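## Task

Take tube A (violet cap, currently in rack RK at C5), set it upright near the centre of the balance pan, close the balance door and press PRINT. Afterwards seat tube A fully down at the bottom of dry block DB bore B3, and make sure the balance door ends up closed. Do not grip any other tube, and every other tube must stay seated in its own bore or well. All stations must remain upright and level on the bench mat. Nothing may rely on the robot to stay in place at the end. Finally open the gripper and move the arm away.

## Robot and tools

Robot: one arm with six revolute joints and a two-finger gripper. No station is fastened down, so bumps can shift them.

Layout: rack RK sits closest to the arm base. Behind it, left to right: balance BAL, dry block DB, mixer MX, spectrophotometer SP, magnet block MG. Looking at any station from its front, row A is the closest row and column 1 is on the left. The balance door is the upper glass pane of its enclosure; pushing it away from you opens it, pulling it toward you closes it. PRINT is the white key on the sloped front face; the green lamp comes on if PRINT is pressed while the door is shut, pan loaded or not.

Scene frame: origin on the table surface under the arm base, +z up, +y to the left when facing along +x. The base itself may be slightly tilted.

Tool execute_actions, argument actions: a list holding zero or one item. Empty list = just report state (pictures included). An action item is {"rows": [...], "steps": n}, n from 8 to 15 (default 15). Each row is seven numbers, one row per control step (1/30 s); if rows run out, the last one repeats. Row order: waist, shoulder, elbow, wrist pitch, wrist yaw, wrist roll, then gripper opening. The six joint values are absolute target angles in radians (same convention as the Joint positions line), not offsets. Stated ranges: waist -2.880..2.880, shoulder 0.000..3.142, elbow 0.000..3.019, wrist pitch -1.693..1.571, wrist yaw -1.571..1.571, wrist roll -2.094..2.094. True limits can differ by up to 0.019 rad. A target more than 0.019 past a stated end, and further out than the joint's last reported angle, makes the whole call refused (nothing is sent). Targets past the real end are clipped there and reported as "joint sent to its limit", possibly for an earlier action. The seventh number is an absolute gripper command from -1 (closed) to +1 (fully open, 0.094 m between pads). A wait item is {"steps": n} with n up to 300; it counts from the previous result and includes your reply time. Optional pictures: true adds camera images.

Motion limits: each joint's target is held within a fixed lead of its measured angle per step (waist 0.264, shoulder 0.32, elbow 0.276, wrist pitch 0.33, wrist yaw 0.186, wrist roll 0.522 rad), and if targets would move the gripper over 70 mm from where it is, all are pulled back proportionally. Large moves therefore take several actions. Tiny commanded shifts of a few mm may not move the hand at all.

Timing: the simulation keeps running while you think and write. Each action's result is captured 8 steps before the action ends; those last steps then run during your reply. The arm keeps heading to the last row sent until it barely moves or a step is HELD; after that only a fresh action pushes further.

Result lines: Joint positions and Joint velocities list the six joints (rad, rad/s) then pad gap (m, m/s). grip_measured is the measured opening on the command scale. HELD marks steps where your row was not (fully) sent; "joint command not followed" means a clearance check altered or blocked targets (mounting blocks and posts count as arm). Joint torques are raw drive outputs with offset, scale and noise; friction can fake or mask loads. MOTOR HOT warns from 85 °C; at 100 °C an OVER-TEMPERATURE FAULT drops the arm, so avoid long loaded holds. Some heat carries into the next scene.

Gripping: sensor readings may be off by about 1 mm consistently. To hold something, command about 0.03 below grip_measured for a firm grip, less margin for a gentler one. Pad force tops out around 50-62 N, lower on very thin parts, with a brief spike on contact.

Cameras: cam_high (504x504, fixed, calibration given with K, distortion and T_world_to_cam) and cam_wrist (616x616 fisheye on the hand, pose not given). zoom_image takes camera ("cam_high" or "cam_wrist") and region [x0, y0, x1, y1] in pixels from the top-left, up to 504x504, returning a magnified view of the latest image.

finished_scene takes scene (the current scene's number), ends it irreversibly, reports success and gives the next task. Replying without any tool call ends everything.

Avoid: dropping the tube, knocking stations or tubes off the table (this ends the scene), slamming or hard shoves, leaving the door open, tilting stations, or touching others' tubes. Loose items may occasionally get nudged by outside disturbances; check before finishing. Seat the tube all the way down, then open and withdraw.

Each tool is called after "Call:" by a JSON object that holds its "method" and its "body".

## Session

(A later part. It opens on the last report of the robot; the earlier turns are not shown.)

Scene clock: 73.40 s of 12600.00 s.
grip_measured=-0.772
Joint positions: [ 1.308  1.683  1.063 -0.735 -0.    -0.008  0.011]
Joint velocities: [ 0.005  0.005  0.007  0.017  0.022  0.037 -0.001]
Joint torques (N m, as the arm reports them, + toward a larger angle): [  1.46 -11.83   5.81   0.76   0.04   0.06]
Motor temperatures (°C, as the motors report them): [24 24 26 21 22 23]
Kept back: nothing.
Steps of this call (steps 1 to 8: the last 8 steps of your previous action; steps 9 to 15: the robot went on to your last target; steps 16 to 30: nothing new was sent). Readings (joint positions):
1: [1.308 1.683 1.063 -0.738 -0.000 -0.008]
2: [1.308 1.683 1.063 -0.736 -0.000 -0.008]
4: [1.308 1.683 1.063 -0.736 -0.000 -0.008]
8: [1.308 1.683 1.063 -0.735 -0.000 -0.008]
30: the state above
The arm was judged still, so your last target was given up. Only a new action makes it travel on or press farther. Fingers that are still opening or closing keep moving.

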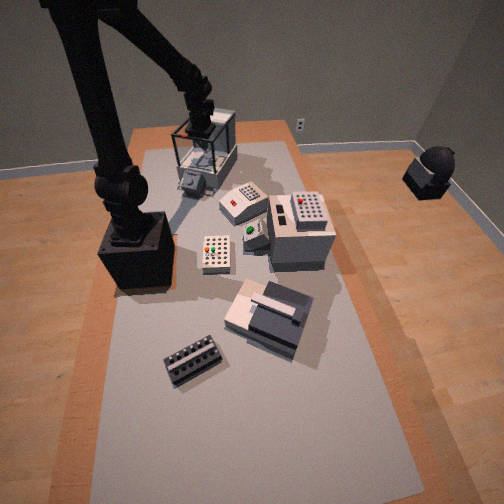

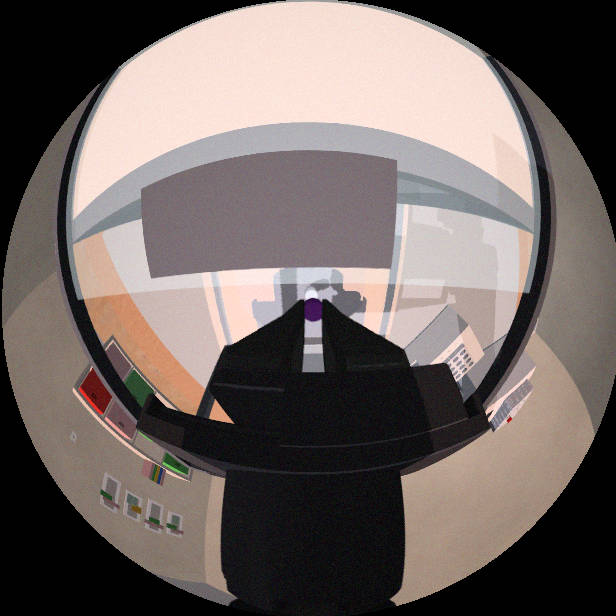

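Call:
{"method": "execute_actions", "body": {"actions": [{"rows":[[1.325,1.67,1.1,-0.77,0,0,-0.785],[1.325,1.66,1.11,-0.79,0,0,-0.785],[1.325,1.65,1.11,-0.8,0,0,-0.785],[1.325,1.64,1.1,-0.8,0,0,-0.785],[1.325,1.63,1.085,-0.8,0,0,-0.785],[1.325,1.62,1.07,-0.795,0,0,-0.785],[1.325,1.61,1.055,-0.795,0,0,-0.785],[1.325,1.6,1.04,-0.79,0,0,-0.785],[1.325,1.59,1.025,-0.785,0,0,-0.785],[1.325,1.585,1.012,-0.775,0,0,-0.785]]}]}}

Call:
{"method": "execute_actions", "body": {"actions": [{"steps":30}], "pictures": true}}

Call:
{"method": "zoom_image", "body": {"camera": "cam_high", "region": [170, 110, 250, 190]}}

Scene clock: 74.57 s of 12600.00 s.
grip_measured=-0.772
Joint positions: [ 1.308  1.662  1.063 -0.787 -0.    -0.008  0.011]
Joint velocities: [-0.005 -0.259 -0.09  -0.002 -0.066 -0.037 -0.001]
Joint torques (N m, as the arm reports them, + toward a larger angle): [  1.66 -15.86   6.22  -0.06   0.04   0.06]
Motor temperatures (°C, as the motors report them): [24 24 26 21 22 23]
Steps of this call (steps 1 to 28: nothing new was sent; steps 29 to 35: the first 7 steps of this action). Readings (joint positions):
29: [1.308 1.682 1.064 -0.740 -0.000 -0.008]
30: [1.308 1.681 1.066 -0.752 -0.000 -0.008]
32: [1.308 1.678 1.067 -0.775 -0.000 -0.008]
35: the state above

Scene clock: 75.57 s of 12600.00 s.
grip_measured=-0.772
Joint positions: [ 1.309  1.595  1.008 -0.783  0.    -0.006  0.011]
Joint velocities: [ 0.005 -0.015 -0.007  0.022 -0.022  0.066 -0.   ]
Joint torques (N m, as the arm reports them, + toward a larger angle): [  1.4  -12.82   6.84   0.47   0.03   0.04]
Motor temperatures (°C, as the motors report them): [24 24 26 21 22 23]
Kept back: nothing.
Steps of this call (steps 1 to 8: the last 8 steps of your previous action; steps 9 to 30: the robot went on to your last target). Readings (joint positions):
1: [1.308 1.652 1.057 -0.787 -0.000 -0.008]
2: [1.308 1.639 1.048 -0.787 -0.000 -0.008]
4: [1.308 1.612 1.024 -0.786 -0.000 -0.008]
8: [1.309 1.595 1.009 -0.783 0.000 -0.006]
30: the state above
The arm was judged still, so your last target was given up. Only a new action makes it travel on or press farther. Fingers that are still opening or closing keep moving.

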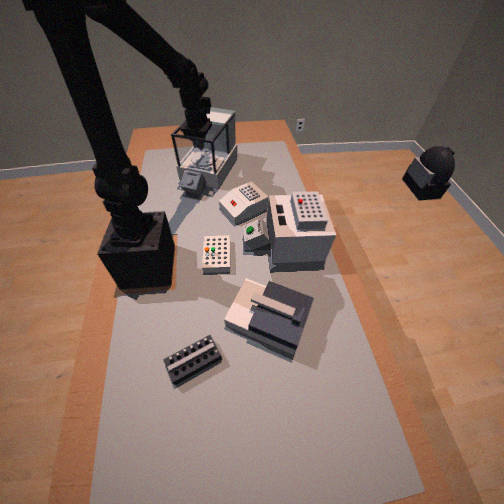

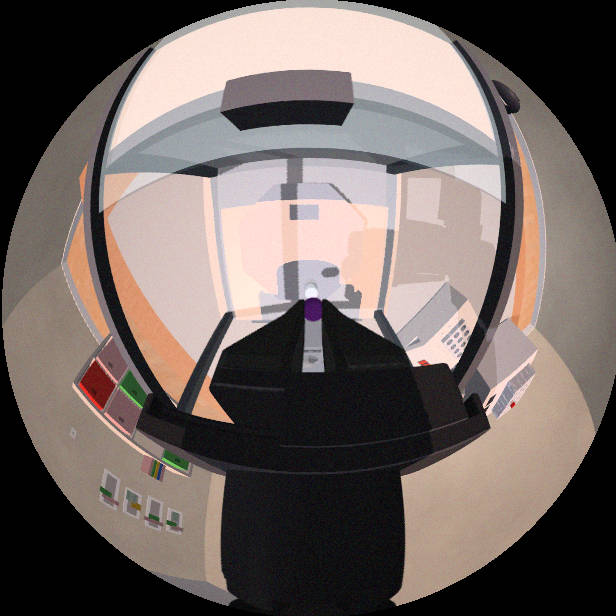

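Region (170, 110, 250, 190) of cam_high's 504x504 image, scaled by 6.300, with more detail than that image has.

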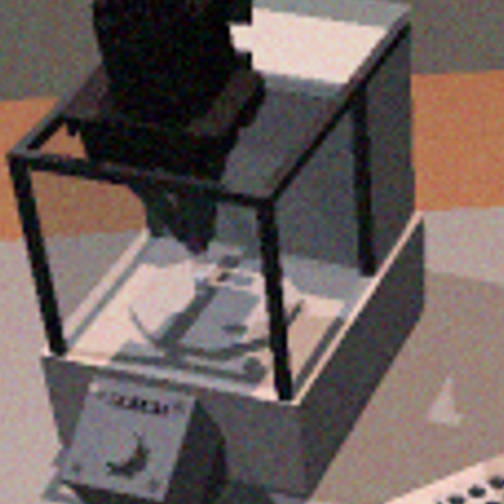

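Call:
{"method": "execute_actions", "body": {"actions": [{"rows":[[1.33,1.6,1.04,-0.78,0,0,-0.785],[1.33,1.61,1.05,-0.78,0,0,-0.785],[1.33,1.62,1.058,-0.775,0,0,-0.785],[1.33,1.63,1.06,-0.77,0,0,-0.785],[1.33,1.64,1.06,-0.765,0,0,-0.785],[1.33,1.648,1.06,-0.76,0,0,-0.785],[1.33,1.655,1.05,-0.755,0,0,-0.785],[1.33,1.655,1.04,-0.75,0,0,-0.785],[1.33,1.655,1.03,-0.745,0,0,-0.785],[1.33,1.655,1.02,-0.74,0,0,-0.785]]}]}}

Call:
{"method": "execute_actions", "body": {"actions": [{"steps":30}], "pictures": true}}

Call:
{"method": "zoom_image", "body": {"camera": "cam_high", "region": [170, 110, 250, 190]}}

Scene clock: 76.53 s of 12600.00 s.
grip_measured=-0.772
Joint positions: [ 1.314  1.625  1.017 -0.775  0.    -0.006  0.011]
Joint velocities: [ 0.005  0.278  0.002  0.178  0.051  0.022 -0.002]
Joint torques (N m, as the arm reports them, + toward a larger angle): [  1.72 -11.5    8.85   0.48   0.03   0.04]
Motor temperatures (°C, as the motors report them): [24 24 27 21 22 23]
Steps of this call (steps 1 to 22: nothing new was sent; steps 23 to 29: the first 7 steps of this action). Readings (joint positions):
23: [1.309 1.595 1.008 -0.783 0.000 -0.006]
24: [1.309 1.595 1.008 -0.783 0.000 -0.006]
26: [1.311 1.601 1.011 -0.783 0.000 -0.006]
29: the state above

Scene clock: 77.53 s of 12600.00 s.
grip_measured=-0.772
Joint positions: [ 1.314  1.648  1.017 -0.753 -0.    -0.006  0.011]
Joint velocities: [-0.005 -0.015 -0.032 -0.002 -0.037 -0.051 -0.001]
Joint torques (N m, as the arm reports them, + toward a larger angle): [  1.27 -11.84   6.59   0.65   0.03   0.04]
Motor temperatures (°C, as the motors report them): [24 24 27 21 22 23]
Kept back: nothing.
Steps of this call (steps 1 to 8: the last 8 steps of your previous action; steps 9 to 30: the robot went on to your last target). Readings (joint positions):
1: [1.314 1.633 1.017 -0.770 0.000 -0.006]
2: [1.314 1.643 1.017 -0.766 0.000 -0.006]
4: [1.314 1.648 1.017 -0.757 -0.000 -0.006]
8: [1.314 1.648 1.017 -0.753 -0.000 -0.006]
30: the state above
The arm was judged still, so your last target was given up. Only a new action makes it travel on or press farther. Fingers that are still opening or closing keep moving.

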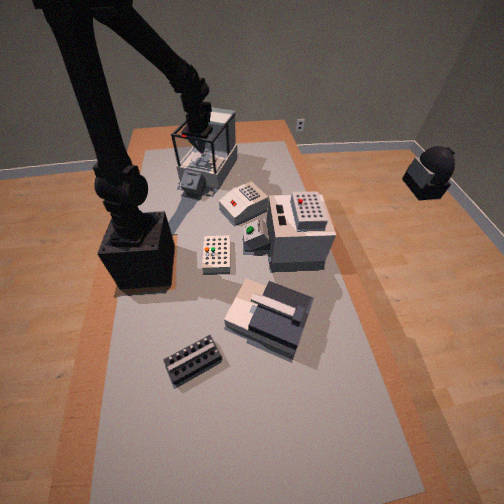

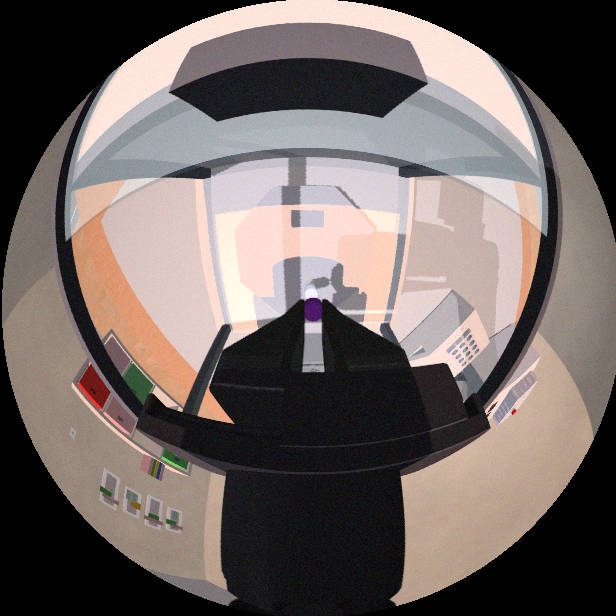

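Region (170, 110, 250, 190) of cam_high's 504x504 image, scaled by 6.300, with more detail than that image has.

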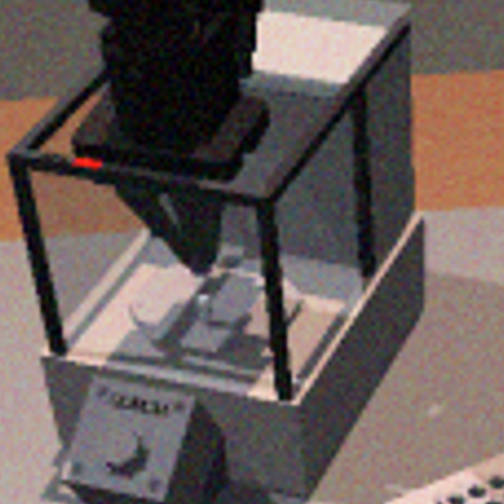

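Call:
{"method": "execute_actions", "body": {"actions": [{"rows":[[1.33,1.648,1.06,-0.76,0,0,-0.785],[1.33,1.648,1.075,-0.77,0,0,-0.785],[1.33,1.648,1.085,-0.775,0,0,-0.785],[1.33,1.65,1.09,-0.775,0,0,-0.785],[1.33,1.655,1.09,-0.77,0,0,-0.785],[1.33,1.66,1.09,-0.765,0,0,-0.785],[1.33,1.665,1.09,-0.76,0,0,-0.785],[1.33,1.67,1.08,-0.755,0,0,-0.785],[1.33,1.675,1.07,-0.75,0,0,-0.785],[1.33,1.675,1.06,-0.745,0,0,-0.785],[1.33,1.675,1.05,-0.745,0,0,-0.785],[1.33,1.675,1.043,-0.745,0,0,-0.785]]}]}}

Call:
{"method": "execute_actions", "body": {"actions": [{"steps":30}], "pictures": true}}

Call:
{"method": "zoom_image", "body": {"camera": "cam_high", "region": [170, 110, 250, 190]}}

Scene clock: 78.53 s of 12600.00 s.
grip_measured=-0.772
Joint positions: [ 1.314  1.649  1.042 -0.765 -0.    -0.006  0.011]
Joint velocities: [-0.005  0.024  0.129  0.007 -0.051 -0.037  0.001]
Joint torques (N m, as the arm reports them, + toward a larger angle): [  1.39 -11.69   9.5    0.38   0.04   0.04]
Motor temperatures (°C, as the motors report them): [24 24 27 21 22 23]
Steps of this call (steps 1 to 23: nothing new was sent; steps 24 to 30: the first 7 steps of this action). Readings (joint positions):
24: [1.314 1.648 1.018 -0.753 -0.000 -0.006]
25: [1.314 1.648 1.019 -0.755 -0.000 -0.006]
27: [1.314 1.648 1.027 -0.763 -0.000 -0.006]
30: the state above

Scene clock: 79.53 s of 12600.00 s.
grip_measured=-0.772
Joint positions: [ 1.314  1.667  1.043 -0.755 -0.    -0.006  0.011]
Joint velocities: [ 0.005 -0.005 -0.022 -0.002  0.007 -0.051 -0.   ]
Joint torques (N m, as the arm reports them, + toward a larger angle): [  1.33 -12.11   6.38   0.55   0.04   0.04]
Motor temperatures (°C, as the motors report them): [24 24 27 21 22 23]
Kept back: nothing.
Steps of this call (steps 1 to 8: the last 8 steps of your previous action; steps 9 to 30: the robot went on to your last target). Readings (joint positions):
1: [1.314 1.651 1.045 -0.764 -0.000 -0.006]
2: [1.314 1.653 1.046 -0.762 -0.000 -0.006]
4: [1.314 1.659 1.046 -0.760 -0.000 -0.006]
8: [1.314 1.667 1.043 -0.757 -0.000 -0.006]
30: the state above
The arm was judged still, so your last target was given up. Only a new action makes it travel on or press farther. Fingers that are still opening or closing keep moving.

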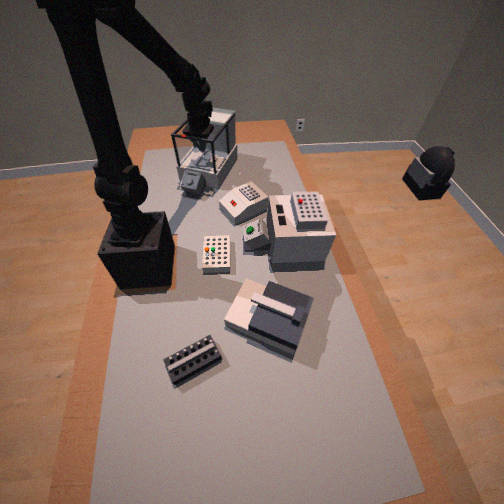

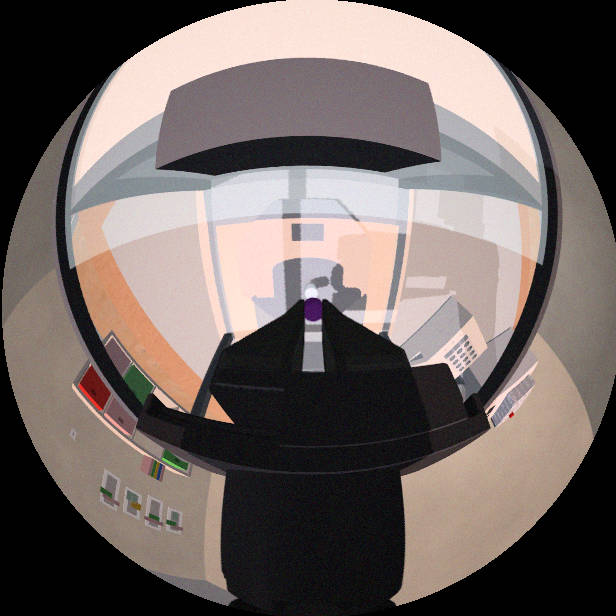

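Region (170, 110, 250, 190) of cam_high's 504x504 image, scaled by 6.300, with more detail than that image has.

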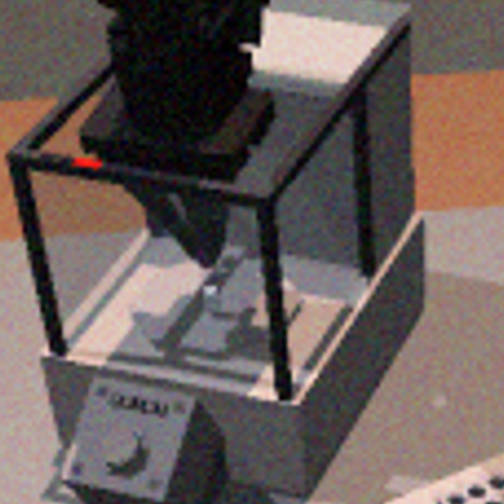

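Call:
{"method": "execute_actions", "body": {"actions": [{"rows":[[1.33,1.675,1.043,-0.745,0,0,-0.75],[1.33,1.675,1.043,-0.745,0,0,-0.7],[1.33,1.675,1.043,-0.745,0,0,-0.65],[1.33,1.675,1.043,-0.745,0,0,-0.6],[1.33,1.675,1.043,-0.745,0,0,-0.55]],"steps":15}]}}

Call:
{"method": "execute_actions", "body": {"actions": [{"rows":[[1.33,1.665,1.08,-0.79,0,0,-0.55],[1.33,1.655,1.11,-0.83,0,0,-0.55],[1.33,1.645,1.14,-0.87,0,0,-0.55],[1.33,1.635,1.17,-0.91,0,0,-0.55],[1.33,1.625,1.2,-0.95,0,0,-0.55],[1.33,1.615,1.23,-0.99,0,0,-0.55]],"steps":15}]}}

Call:
{"method": "execute_actions", "body": {"actions": [{"steps":25}], "pictures": true}}

Scene clock: 81.47 s of 12600.00 s.
grip_measured=-0.554
Joint positions: [ 1.314  1.668  1.041 -0.754 -0.    -0.006  0.021]
Joint velocities: [-0.005 -0.024  0.017  0.017 -0.007  0.007  0.003]
Joint torques (N m, as the arm reports them, + toward a larger angle): [  1.31 -12.35   6.53   0.53   0.03   0.04]
Motor temperatures (°C, as the motors report them): [24 24 27 21 22 23]
Steps of this call (steps 1 to 51: nothing new was sent; steps 52 to 58: the first 7 steps of this action). Readings (joint positions):
52: [1.314 1.667 1.043 -0.755 -0.000 -0.006]
53: [1.314 1.667 1.043 -0.755 -0.000 -0.006]
55: [1.314 1.668 1.042 -0.755 -0.000 -0.006]
58: the state above

Scene clock: 81.97 s of 12600.00 s.
grip_measured=-0.553
Joint positions: [ 1.314  1.664  1.135 -0.939 -0.    -0.006  0.021]
Joint velocities: [-0.015 -0.112  0.623 -0.72   0.037  0.007 -0.   ]
Joint torques (N m, as the arm reports them, + toward a larger angle): [  1.3  -16.65  10.86   0.17   0.04   0.04]
Motor temperatures (°C, as the motors report them): [24 24 27 21 22 23]
Steps of this call (steps 1 to 8: the last 8 steps of your previous action; steps 9 to 15: the first 7 steps of this action). Readings (joint positions):
9: [1.314 1.668 1.042 -0.758 -0.000 -0.006]
10: [1.314 1.668 1.047 -0.772 -0.000 -0.006]
12: [1.314 1.668 1.072 -0.834 -0.000 -0.006]
15: the state above

Scene clock: 82.80 s of 12600.00 s.
grip_measured=-0.553
Joint positions: [ 1.314  1.617  1.199 -0.982 -0.    -0.006  0.021]
Joint velocities: [-0.015 -0.015 -0.002  0.002 -0.051 -0.051 -0.001]
Joint torques (N m, as the arm reports them, + toward a larger angle): [  1.32 -13.29   9.67  -0.12   0.04   0.04]
Motor temperatures (°C, as the motors report them): [24 25 27 21 22 23]
Kept back: nothing.
Steps of this call (steps 1 to 8: the last 8 steps of your previous action; steps 9 to 25: the robot went on to your last target). Readings (joint positions):
1: [1.314 1.660 1.155 -0.957 -0.000 -0.006]
2: [1.314 1.652 1.171 -0.966 -0.000 -0.006]
4: [1.314 1.636 1.191 -0.972 -0.000 -0.006]
8: [1.314 1.616 1.199 -0.977 -0.000 -0.006]
25: the state above

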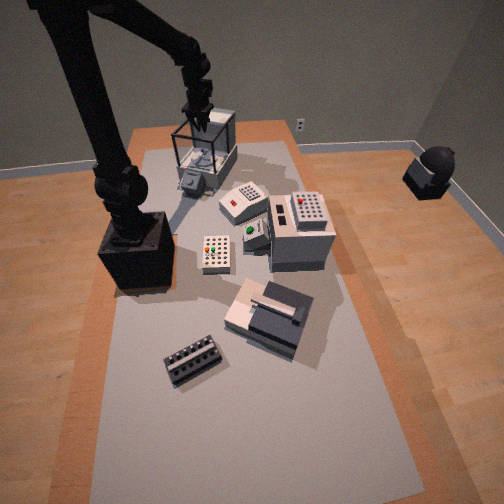

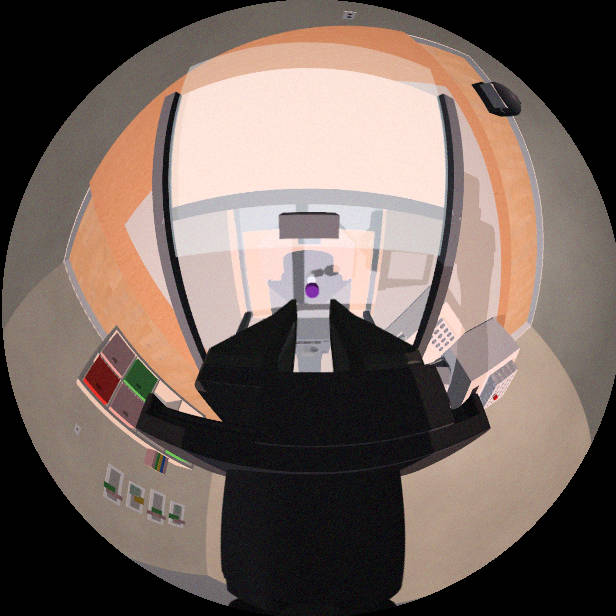

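Call:
{"method": "execute_actions", "body": {"actions": [{"rows":[[1.33,1.61,1.27,-1.04,0,0,-0.7],[1.33,1.61,1.31,-1.09,0,0,-0.8],[1.33,1.61,1.35,-1.14,0,0,-0.9],[1.33,1.61,1.39,-1.19,0,0,-1],[1.33,1.61,1.43,-1.24,0,0,-1],[1.33,1.62,1.47,-1.29,0,0,-1],[1.33,1.65,1.51,-1.33,0,0,-1],[1.33,1.68,1.55,-1.36,0,0,-1],[1.33,1.71,1.59,-1.38,0,0,-1],[1.33,1.74,1.63,-1.39,0,0,-1],[1.33,1.77,1.66,-1.39,0,0,-1],[1.33,1.8,1.69,-1.39,0,0,-1],[1.33,1.83,1.71,-1.39,0,0,-1],[1.33,1.86,1.73,-1.39,0,0,-1],[1.33,1.88,1.73,-1.39,0,0,-1]]}]}}

Call:
{"method": "execute_actions", "body": {"actions": [{"steps":35}], "pictures": true}}

Scene clock: 83.57 s of 12600.00 s.
grip_measured=-0.982
Joint positions: [ 1.314  1.631  1.359 -1.234 -0.    -0.006  0.001]
Joint velocities: [-0.005  0.161  1.336 -1.424 -0.007  0.022  0.   ]
Joint torques (N m, as the arm reports them, + toward a larger angle): [  1.3  -13.12  12.99   0.43   0.04   0.04]
Motor temperatures (°C, as the motors report them): [24 25 27 21 22 23]
Steps of this call (steps 1 to 15: the robot went on to your last target; step 16: nothing new was sent; steps 17 to 23: the first 7 steps of this action). Readings (joint positions):
17: [1.314 1.617 1.202 -0.991 -0.000 -0.006]
18: [1.314 1.617 1.211 -1.017 -0.000 -0.006]
20: [1.314 1.622 1.252 -1.100 -0.000 -0.006]
23: the state above

Scene clock: 84.73 s of 12600.00 s.
grip_measured=-0.982
Joint positions: [ 1.314  1.904  1.706 -1.382 -0.    -0.006  0.001]
Joint velocities: [-0.005  0.005 -0.017 -0.012  0.007  0.051 -0.   ]
Joint torques (N m, as the arm reports them, + toward a larger angle): [  1.22 -19.41   9.41  -0.43   0.04   0.04]
Motor temperatures (°C, as the motors report them): [24 25 27 21 22 23]
Kept back: nothing.
Steps of this call (steps 1 to 8: the last 8 steps of your previous action; steps 9 to 30: the robot went on to your last target; steps 31 to 35: nothing new was sent). Readings (joint positions):
1: [1.314 1.639 1.407 -1.279 -0.000 -0.006]
2: [1.314 1.651 1.459 -1.315 -0.000 -0.006]
4: [1.314 1.687 1.560 -1.359 -0.000 -0.006]
8: [1.314 1.786 1.702 -1.372 -0.000 -0.006]
35: the state above
The arm was judged still, so your last target was given up. Only a new action makes it travel on or press farther. Fingers that are still opening or closing keep moving.

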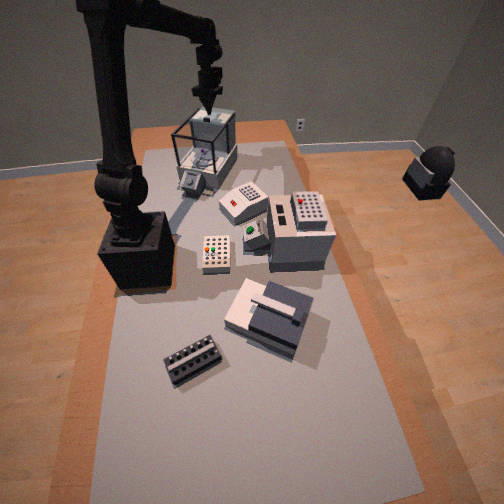

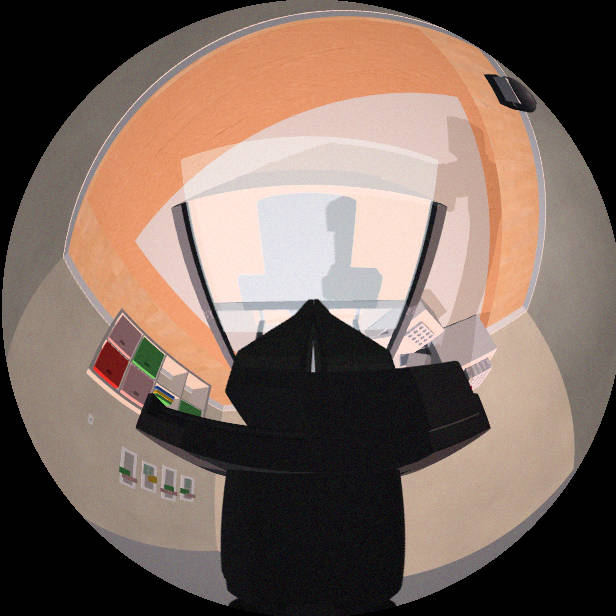

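Level at 1.90 is about 1.555.

Call:
{"method": "execute_actions", "body": {"actions": [{"rows":[[1.33,1.88,1.7,-1.36,0,0,-1],[1.33,1.88,1.68,-1.34,0,0,-1],[1.33,1.88,1.66,-1.32,0,0,-1],[1.33,1.88,1.64,-1.3,0,0,-1],[1.33,1.88,1.62,-1.28,0,0,-1],[1.33,1.88,1.6,-1.26,0,0,-1],[1.33,1.88,1.585,-1.24,0,0,-1]]}]}}

Call:
{"method": "execute_actions", "body": {"actions": [{"steps":30}], "pictures": true}}

Call:
{"method": "zoom_image", "body": {"camera": "cam_high", "region": [150,60,270,200]}}

Scene clock: 85.47 s of 12600.00 s.
grip_measured=-0.983
Joint positions: [ 1.314  1.88   1.629 -1.293 -0.    -0.006  0.001]
Joint velocities: [ 0.005 -0.347 -0.403  0.642  0.037 -0.081  0.002]
Joint torques (N m, as the arm reports them, + toward a larger angle): [  0.81 -15.49   6.12   0.07   0.03   0.04]
Motor temperatures (°C, as the motors report them): [24 25 27 21 22 23]
Steps of this call (steps 1 to 15: nothing new was sent; steps 16 to 22: the first 7 steps of this action). Readings (joint positions):
16: [1.314 1.904 1.705 -1.380 -0.000 -0.006]
17: [1.314 1.902 1.699 -1.372 -0.000 -0.006]
19: [1.314 1.897 1.673 -1.341 -0.000 -0.006]
22: the state above

Scene clock: 86.47 s of 12600.00 s.
grip_measured=-0.983
Joint positions: [ 1.315  1.864  1.6   -1.256 -0.    -0.006  0.001]
Joint velocities: [-0.005 -0.015 -0.022  0.002  0.037  0.022 -0.   ]
Joint torques (N m, as the arm reports them, + toward a larger angle): [  1.23 -15.6    6.44   0.51   0.04   0.04]
Motor temperatures (°C, as the motors report them): [24 25 27 21 22 23]
Kept back: nothing.
Steps of this call (steps 1 to 8: the last 8 steps of your previous action; steps 9 to 30: the robot went on to your last target). Readings (joint positions):
1: [1.315 1.871 1.615 -1.275 -0.000 -0.006]
2: [1.315 1.868 1.605 -1.265 -0.000 -0.006]
4: [1.315 1.864 1.600 -1.257 -0.000 -0.006]
8: [1.315 1.864 1.600 -1.256 -0.000 -0.006]
30: the state above
The arm was judged still, so your last target was given up. Only a new action makes it travel on or press farther. Fingers that are still opening or closing keep moving.

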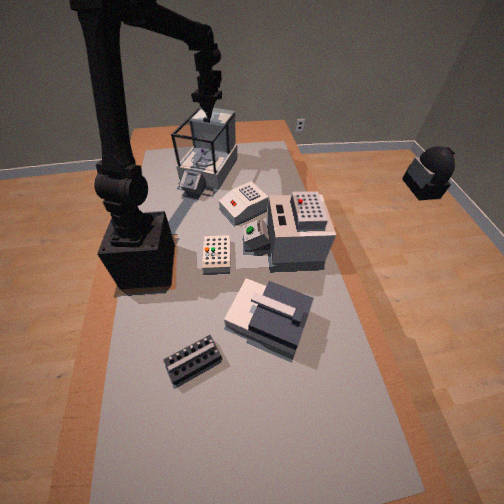

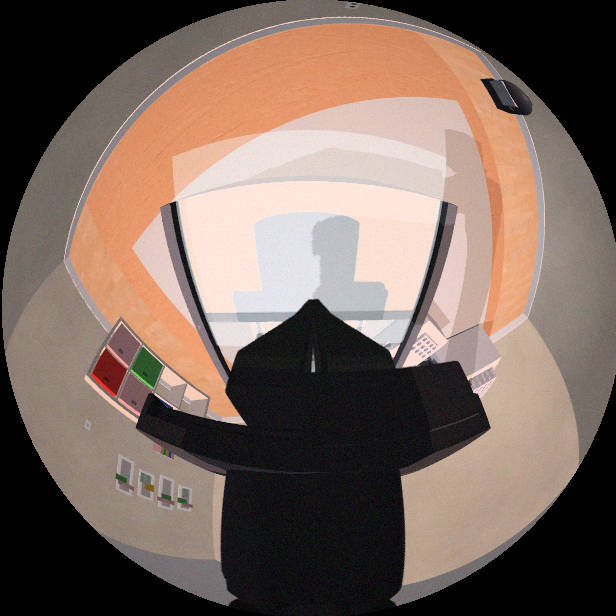

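Region (150, 60, 270, 200) of cam_high's 504x504 image, scaled by 3.600, with more detail than that image has; it fills the left 432 columns of this view, and the rest is white.

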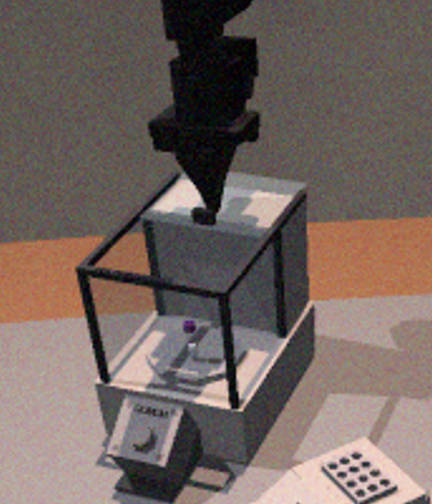

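Call:
{"method": "execute_actions", "body": {"actions": [{"rows":[[1.33,1.87,1.64,-1.26,0,0,-1],[1.33,1.87,1.67,-1.26,0,0,-1],[1.33,1.88,1.7,-1.25,0,0,-1],[1.33,1.89,1.72,-1.25,0,0,-1],[1.33,1.91,1.74,-1.24,0,0,-1],[1.33,1.93,1.75,-1.23,0,0,-1],[1.33,1.95,1.75,-1.22,0,0,-1]]}]}}

Call:
{"method": "execute_actions", "body": {"actions": [{"steps":30}], "pictures": true}}

Call:
{"method": "zoom_image", "body": {"camera": "cam_high", "region": [150,60,270,200]}}

Scene clock: 87.07 s of 12600.00 s.
grip_measured=-0.983
Joint positions: [ 1.315  1.903  1.683 -1.248 -0.    -0.006  0.001]
Joint velocities: [-0.005  0.337  0.589  0.252 -0.007  0.007 -0.   ]
Joint torques (N m, as the arm reports them, + toward a larger angle): [  1.2  -15.5   10.11   0.39   0.04   0.04]
Motor temperatures (°C, as the motors report them): [24 25 27 21 22 23]
Steps of this call (steps 1 to 11: nothing new was sent; steps 12 to 18: the first 7 steps of this action). Readings (joint positions):
12: [1.315 1.863 1.601 -1.257 -0.000 -0.006]
13: [1.315 1.864 1.605 -1.257 -0.000 -0.006]
15: [1.315 1.871 1.623 -1.257 -0.000 -0.006]
18: the state above

Scene clock: 88.07 s of 12600.00 s.
grip_measured=-0.983
Joint positions: [ 1.315  1.936  1.719 -1.225  0.    -0.006  0.001]
Joint velocities: [-0.015 -0.005  0.002  0.012  0.022 -0.007 -0.001]
Joint torques (N m, as the arm reports them, + toward a larger angle): [  1.1  -16.97  10.11   0.3    0.04   0.04]
Motor temperatures (°C, as the motors report them): [24 25 27 21 22 23]
Kept back: nothing.
Steps of this call (steps 1 to 8: the last 8 steps of your previous action; steps 9 to 30: the robot went on to your last target). Readings (joint positions):
1: [1.315 1.914 1.700 -1.239 -0.000 -0.006]
2: [1.315 1.924 1.711 -1.231 -0.000 -0.006]
4: [1.315 1.936 1.715 -1.225 0.000 -0.006]
8: [1.315 1.936 1.719 -1.225 0.000 -0.006]
30: the state above
The arm was judged still, so your last target was given up. Only a new action makes it travel on or press farther. Fingers that are still opening or closing keep moving.

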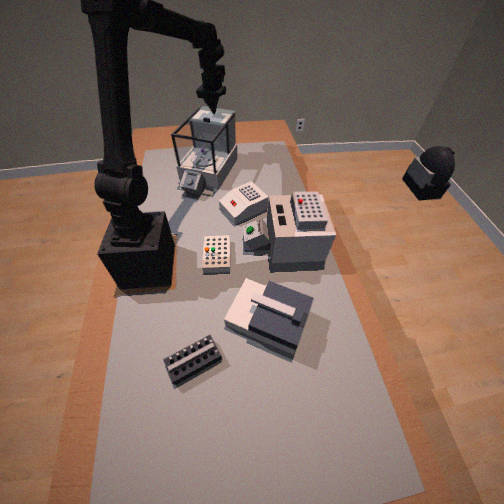

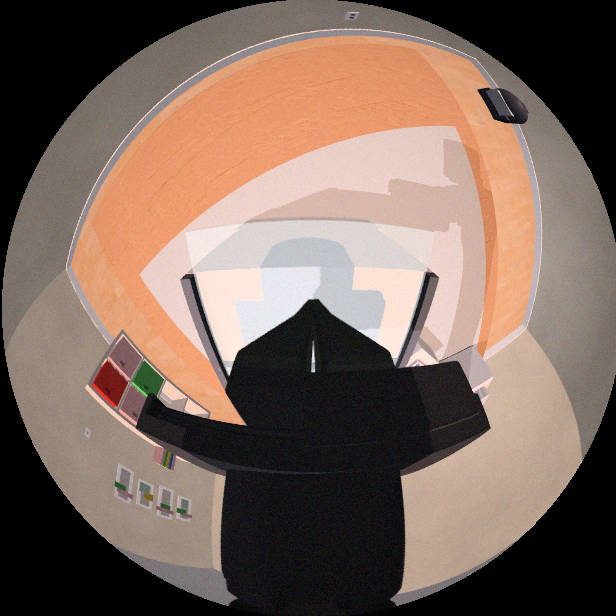

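Region (150, 60, 270, 200) of cam_high's 504x504 image, scaled by 3.600, with more detail than that image has; it fills the left 432 columns of this view, and the rest is white.

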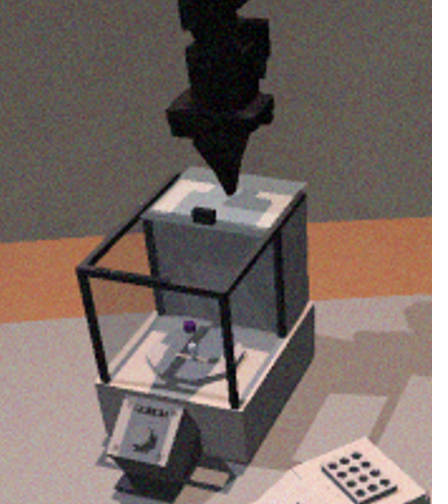

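Call:
{"method": "execute_actions", "body": {"actions": [{"rows":[[1.33,1.94,1.71,-1.22,0,0,-1],[1.33,1.94,1.7,-1.21,0,0,-1],[1.33,1.94,1.69,-1.2,0,0,-1],[1.33,1.94,1.68,-1.19,0,0,-1],[1.33,1.94,1.67,-1.18,0,0,-1],[1.33,1.94,1.66,-1.17,0,0,-1]]}]}}

Call:
{"method": "execute_actions", "body": {"actions": [{"steps":25}], "pictures": true}}

Call:
{"method": "zoom_image", "body": {"camera": "cam_high", "region": [150,60,270,200]}}

Scene clock: 88.77 s of 12600.00 s.
grip_measured=-0.983
Joint positions: [ 1.315  1.921  1.689 -1.19   0.    -0.006  0.001]
Joint velocities: [-0.005 -0.093 -0.164  0.188 -0.037  0.022 -0.001]
Joint torques (N m, as the arm reports them, + toward a larger angle): [  1.29 -15.95   6.45   0.4    0.02   0.04]
Motor temperatures (°C, as the motors report them): [24 25 27 21 22 23]
Steps of this call (steps 1 to 14: nothing new was sent; steps 15 to 21: the first 7 steps of this action). Readings (joint positions):
15: [1.315 1.936 1.718 -1.225 0.000 -0.006]
16: [1.315 1.936 1.716 -1.224 0.000 -0.006]
18: [1.315 1.932 1.709 -1.215 0.000 -0.006]
21: the state above

Scene clock: 89.60 s of 12600.00 s.
grip_measured=-0.983
Joint positions: [ 1.315  1.917  1.682 -1.182  0.    -0.006  0.001]
Joint velocities: [ 0.005 -0.005 -0.017 -0.022  0.066 -0.037 -0.   ]
Joint torques (N m, as the arm reports them, + toward a larger angle): [  1.1  -15.98   6.16   0.53   0.03   0.04]
Motor temperatures (°C, as the motors report them): [24 25 27 21 22 23]
Kept back: nothing.
Steps of this call (steps 1 to 8: the last 8 steps of your previous action; steps 9 to 15: the robot went on to your last target; steps 16 to 25: nothing new was sent). Readings (joint positions):
1: [1.315 1.918 1.685 -1.185 0.000 -0.006]
2: [1.315 1.917 1.683 -1.183 0.000 -0.006]
4: [1.315 1.917 1.682 -1.182 0.000 -0.006]
8: [1.315 1.917 1.682 -1.182 0.000 -0.006]
25: the state above
The arm was judged still, so your last target was given up. Only a new action makes it travel on or press farther. Fingers that are still opening or closing keep moving.

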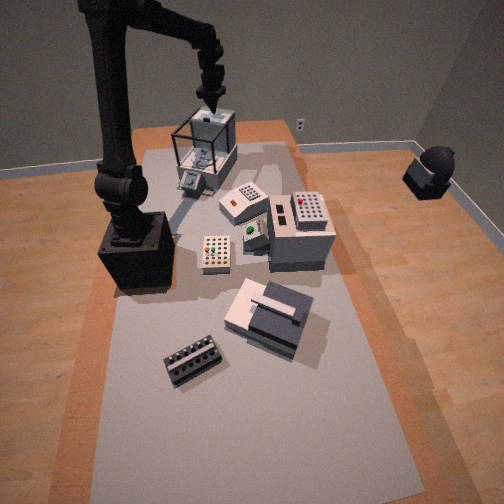

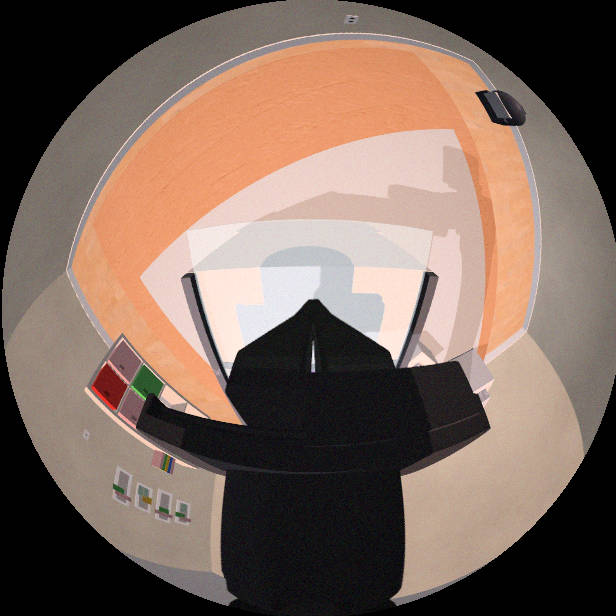

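Region (150, 60, 270, 200) of cam_high's 504x504 image, scaled by 3.600, with more detail than that image has; it fills the left 432 columns of this view, and the rest is white.

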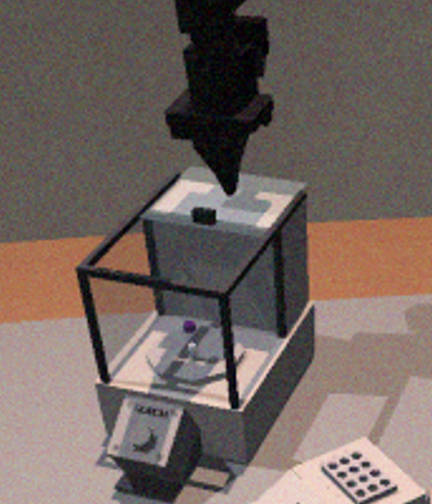

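Call:
{"method": "execute_actions", "body": {"actions": [{"rows":[[1.33,1.91,1.7,-1.2,0,0,-1],[1.33,1.9,1.69,-1.21,0,0,-1],[1.33,1.89,1.675,-1.22,0,0,-1],[1.33,1.88,1.66,-1.23,0,0,-1],[1.33,1.87,1.64,-1.24,0,0,-1],[1.33,1.86,1.625,-1.25,0,0,-1],[1.33,1.85,1.61,-1.25,0,0,-1],[1.33,1.84,1.595,-1.245,0,0,-1],[1.33,1.83,1.58,-1.24,0,0,-1],[1.33,1.82,1.565,-1.235,0,0,-1],[1.33,1.81,1.55,-1.23,0,0,-1],[1.33,1.80,1.535,-1.225,0,0,-1],[1.33,1.79,1.52,-1.22,0,0,-1],[1.33,1.78,1.505,-1.215,0,0,-1],[1.33,1.77,1.49,-1.21,0,0,-1]]}]}}

Call:
{"method": "execute_actions", "body": {"actions": [{"steps":25}], "pictures": true}}

Call:
{"method": "zoom_image", "body": {"camera": "cam_high", "region": [150,60,270,200]}}

Scene clock: 90.40 s of 12600.00 s.
grip_measured=-0.983
Joint positions: [ 1.315  1.888  1.642 -1.223  0.    -0.006  0.001]
Joint velocities: [-0.015 -0.347 -0.457 -0.217  0.022 -0.037 -0.   ]
Joint torques (N m, as the arm reports them, + toward a larger angle): [  1.2  -19.03   7.54  -0.33   0.03   0.03]
Motor temperatures (°C, as the motors report them): [24 25 27 21 22 23]
Steps of this call (steps 1 to 17: nothing new was sent; steps 18 to 24: the first 7 steps of this action). Readings (joint positions):
18: [1.315 1.915 1.682 -1.182 0.000 -0.006]
19: [1.315 1.914 1.682 -1.186 0.000 -0.006]
21: [1.315 1.911 1.678 -1.199 0.000 -0.006]
24: the state above

Scene clock: 91.23 s of 12600.00 s.
grip_measured=-0.983
Joint positions: [ 1.315  1.787  1.489 -1.217  0.    -0.006  0.001]
Joint velocities: [ 0.005 -0.005 -0.012 -0.007  0.022  0.007 -0.001]
Joint torques (N m, as the arm reports them, + toward a larger angle): [  1.2  -17.19   7.56   0.17   0.03   0.04]
Motor temperatures (°C, as the motors report them): [24 25 27 21 22 23]
Kept back: nothing.
Steps of this call (steps 1 to 8: the last 8 steps of your previous action; steps 9 to 25: the robot went on to your last target). Readings (joint positions):
1: [1.315 1.877 1.624 -1.228 0.000 -0.006]
2: [1.315 1.866 1.607 -1.231 0.000 -0.006]
4: [1.315 1.844 1.573 -1.231 0.000 -0.006]
8: [1.315 1.807 1.516 -1.220 0.000 -0.006]
25: the state above

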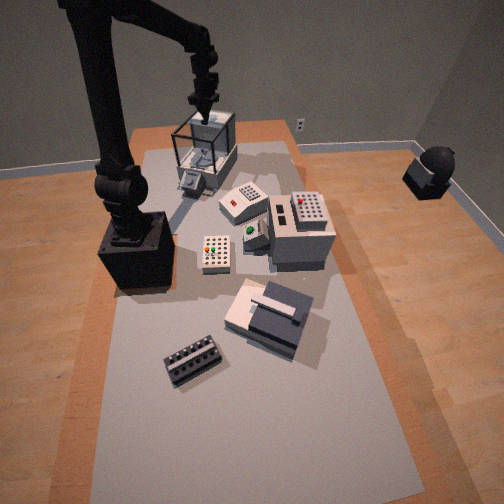

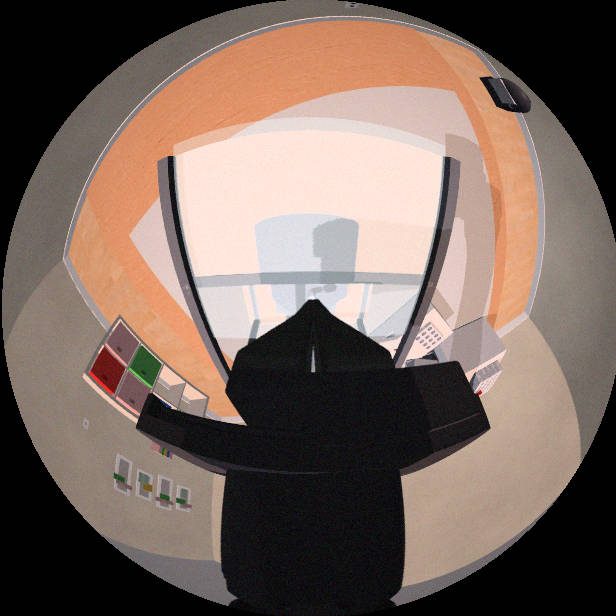

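Region (150, 60, 270, 200) of cam_high's 504x504 image, scaled by 3.600, with more detail than that image has; it fills the left 432 columns of this view, and the rest is white.

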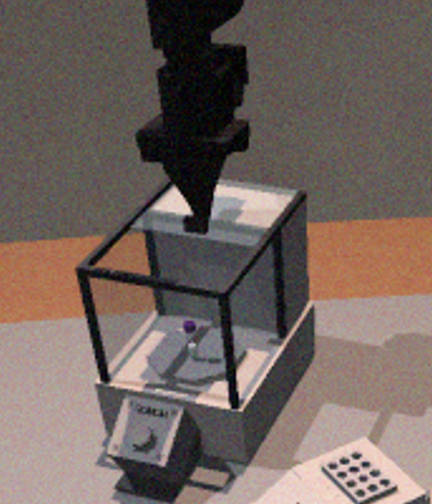

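Working. Continue.

Call:
{"method": "execute_actions", "body": {"actions": [{"rows":[[1.33,1.76,1.476,-1.205,0,0,-1],[1.33,1.75,1.462,-1.2,0,0,-1],[1.33,1.74,1.448,-1.195,0,0,-1],[1.33,1.73,1.434,-1.19,0,0,-1],[1.33,1.72,1.42,-1.19,0,0,-1],[1.33,1.71,1.407,-1.185,0,0,-1],[1.33,1.70,1.394,-1.18,0,0,-1],[1.33,1.69,1.381,-1.18,0,0,-1],[1.33,1.68,1.368,-1.175,0,0,-1],[1.33,1.67,1.355,-1.17,0,0,-1],[1.33,1.66,1.342,-1.17,0,0,-1],[1.33,1.65,1.329,-1.165,0,0,-1],[1.33,1.64,1.316,-1.16,0,0,-1],[1.33,1.63,1.303,-1.16,0,0,-1],[1.33,1.62,1.29,-1.155,0,0,-1]]}]}}

Call:
{"method": "execute_actions", "body": {"actions": [{"steps":25}], "pictures": true}}

Call:
{"method": "zoom_image", "body": {"camera": "cam_high", "region": [150,60,270,200]}}

Scene clock: 91.87 s of 12600.00 s.
grip_measured=-0.983
Joint positions: [ 1.315  1.741  1.42  -1.187  0.    -0.006  0.001]
Joint velocities: [-0.015 -0.317 -0.427  0.115  0.037 -0.022 -0.001]
Joint torques (N m, as the arm reports them, + toward a larger angle): [  1.19 -16.82   7.43  -0.02   0.02   0.04]
Motor temperatures (°C, as the motors report them): [24 25 27 21 22 23]
Steps of this call (steps 1 to 12: the robot went on to your last target; steps 13 to 19: the first 7 steps of this action). Readings (joint positions):
13: [1.315 1.787 1.487 -1.215 0.000 -0.006]
14: [1.315 1.784 1.482 -1.210 0.000 -0.006]
16: [1.315 1.771 1.463 -1.198 0.000 -0.006]
19: the state above

Scene clock: 92.70 s of 12600.00 s.
grip_measured=-0.983
Joint positions: [ 1.315  1.633  1.288 -1.161  0.    -0.006  0.001]
Joint velocities: [-0.005 -0.005 -0.022 -0.007 -0.051 -0.022 -0.001]
Joint torques (N m, as the arm reports them, + toward a larger angle): [  1.25 -14.44   7.49   0.16   0.03   0.04]
Motor temperatures (°C, as the motors report them): [24 25 27 21 22 23]
Kept back: nothing.
Steps of this call (steps 1 to 8: the last 8 steps of your previous action; steps 9 to 25: the robot went on to your last target). Readings (joint positions):
1: [1.315 1.731 1.405 -1.185 0.000 -0.006]
2: [1.315 1.720 1.391 -1.183 0.000 -0.006]
4: [1.315 1.700 1.364 -1.177 0.000 -0.006]
8: [1.315 1.659 1.313 -1.163 0.000 -0.006]
25: the state above

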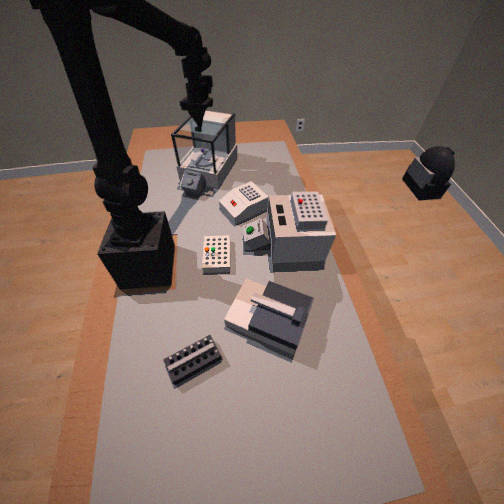

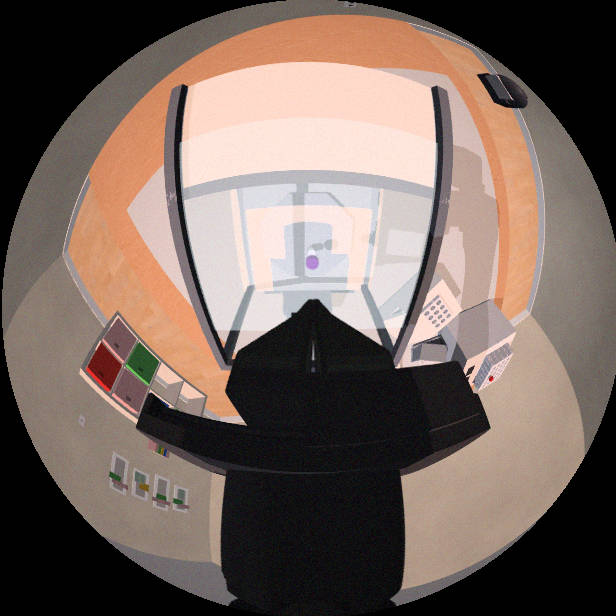

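Region (150, 60, 270, 200) of cam_high's 504x504 image, scaled by 3.600, with more detail than that image has; it fills the left 432 columns of this view, and the rest is white.

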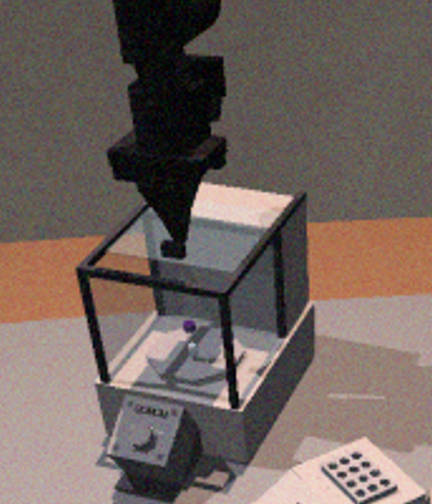

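Call:
{"method": "execute_actions", "body": {"actions": [{"rows":[[1.33,1.61,1.27,-1.15,0,0,-1],[1.33,1.60,1.255,-1.145,0,0,-1],[1.33,1.59,1.241,-1.14,0,0,-1],[1.33,1.58,1.228,-1.135,0,0,-1],[1.33,1.57,1.215,-1.13,0,0,-1],[1.33,1.56,1.202,-1.13,0,0,-1],[1.33,1.55,1.189,-1.125,0,0,-1],[1.33,1.54,1.176,-1.12,0,0,-1],[1.33,1.53,1.163,-1.12,0,0,-1],[1.33,1.52,1.15,-1.115,0,0,-1]]}]}}

Call:
{"method": "execute_actions", "body": {"actions": [{"steps":25}], "pictures": true}}

Call:
{"method": "zoom_image", "body": {"camera": "cam_high", "region": [150,60,270,200]}}

Scene clock: 93.33 s of 12600.00 s.
grip_measured=-0.983
Joint positions: [ 1.315  1.59   1.215 -1.131  0.    -0.006  0.001]
Joint velocities: [-0.015 -0.327 -0.408  0.085  0.037  0.022 -0.   ]
Joint torques (N m, as the arm reports them, + toward a larger angle): [  1.31 -14.43   7.21  -0.06   0.03   0.04]
Motor temperatures (°C, as the motors report them): [24 25 27 21 22 23]
Steps of this call (steps 1 to 12: the robot went on to your last target; steps 13 to 19: the first 7 steps of this action). Readings (joint positions):
13: [1.315 1.633 1.286 -1.159 0.000 -0.006]
14: [1.315 1.630 1.280 -1.153 0.000 -0.006]
16: [1.315 1.619 1.259 -1.141 0.000 -0.006]
19: the state above

Scene clock: 94.17 s of 12600.00 s.
grip_measured=-0.983
Joint positions: [ 1.315  1.53   1.152 -1.114  0.    -0.006  0.001]
Joint velocities: [-0.015  0.005  0.017 -0.002  0.022 -0.037 -0.001]
Joint torques (N m, as the arm reports them, + toward a larger angle): [  1.29 -12.71   7.12  -0.04   0.03   0.04]
Motor temperatures (°C, as the motors report them): [24 25 27 21 22 23]
Kept back: nothing.
Steps of this call (steps 1 to 8: the last 8 steps of your previous action; steps 9 to 25: the robot went on to your last target). Readings (joint positions):
1: [1.315 1.579 1.201 -1.129 0.000 -0.006]
2: [1.315 1.568 1.186 -1.126 0.000 -0.006]
4: [1.315 1.547 1.161 -1.121 0.000 -0.006]
8: [1.315 1.530 1.152 -1.114 0.000 -0.006]
25: the state above

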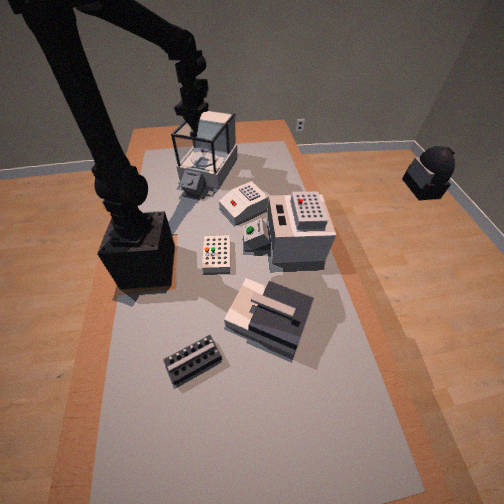

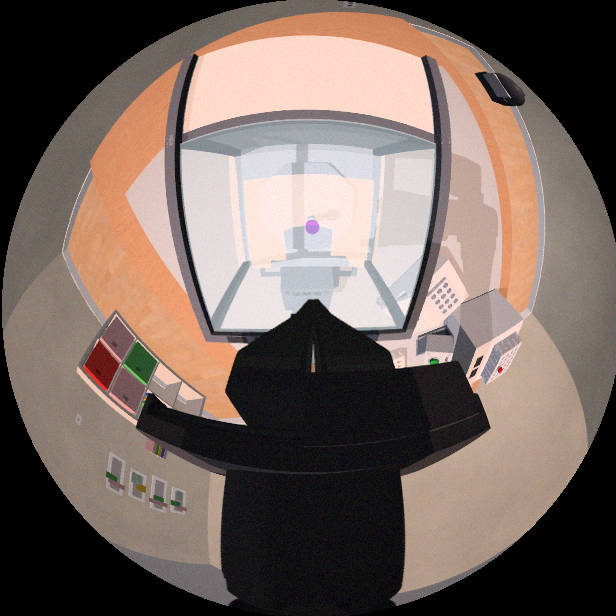

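Region (150, 60, 270, 200) of cam_high's 504x504 image, scaled by 3.600, with more detail than that image has; it fills the left 432 columns of this view, and the rest is white.

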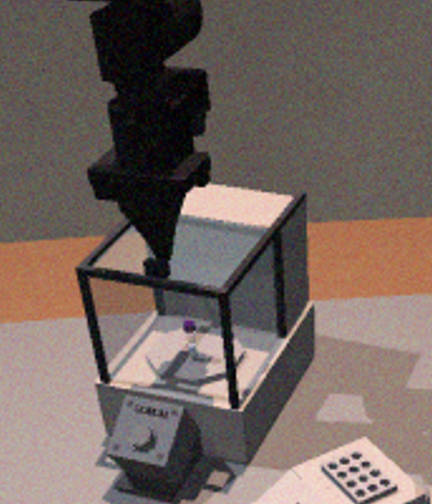

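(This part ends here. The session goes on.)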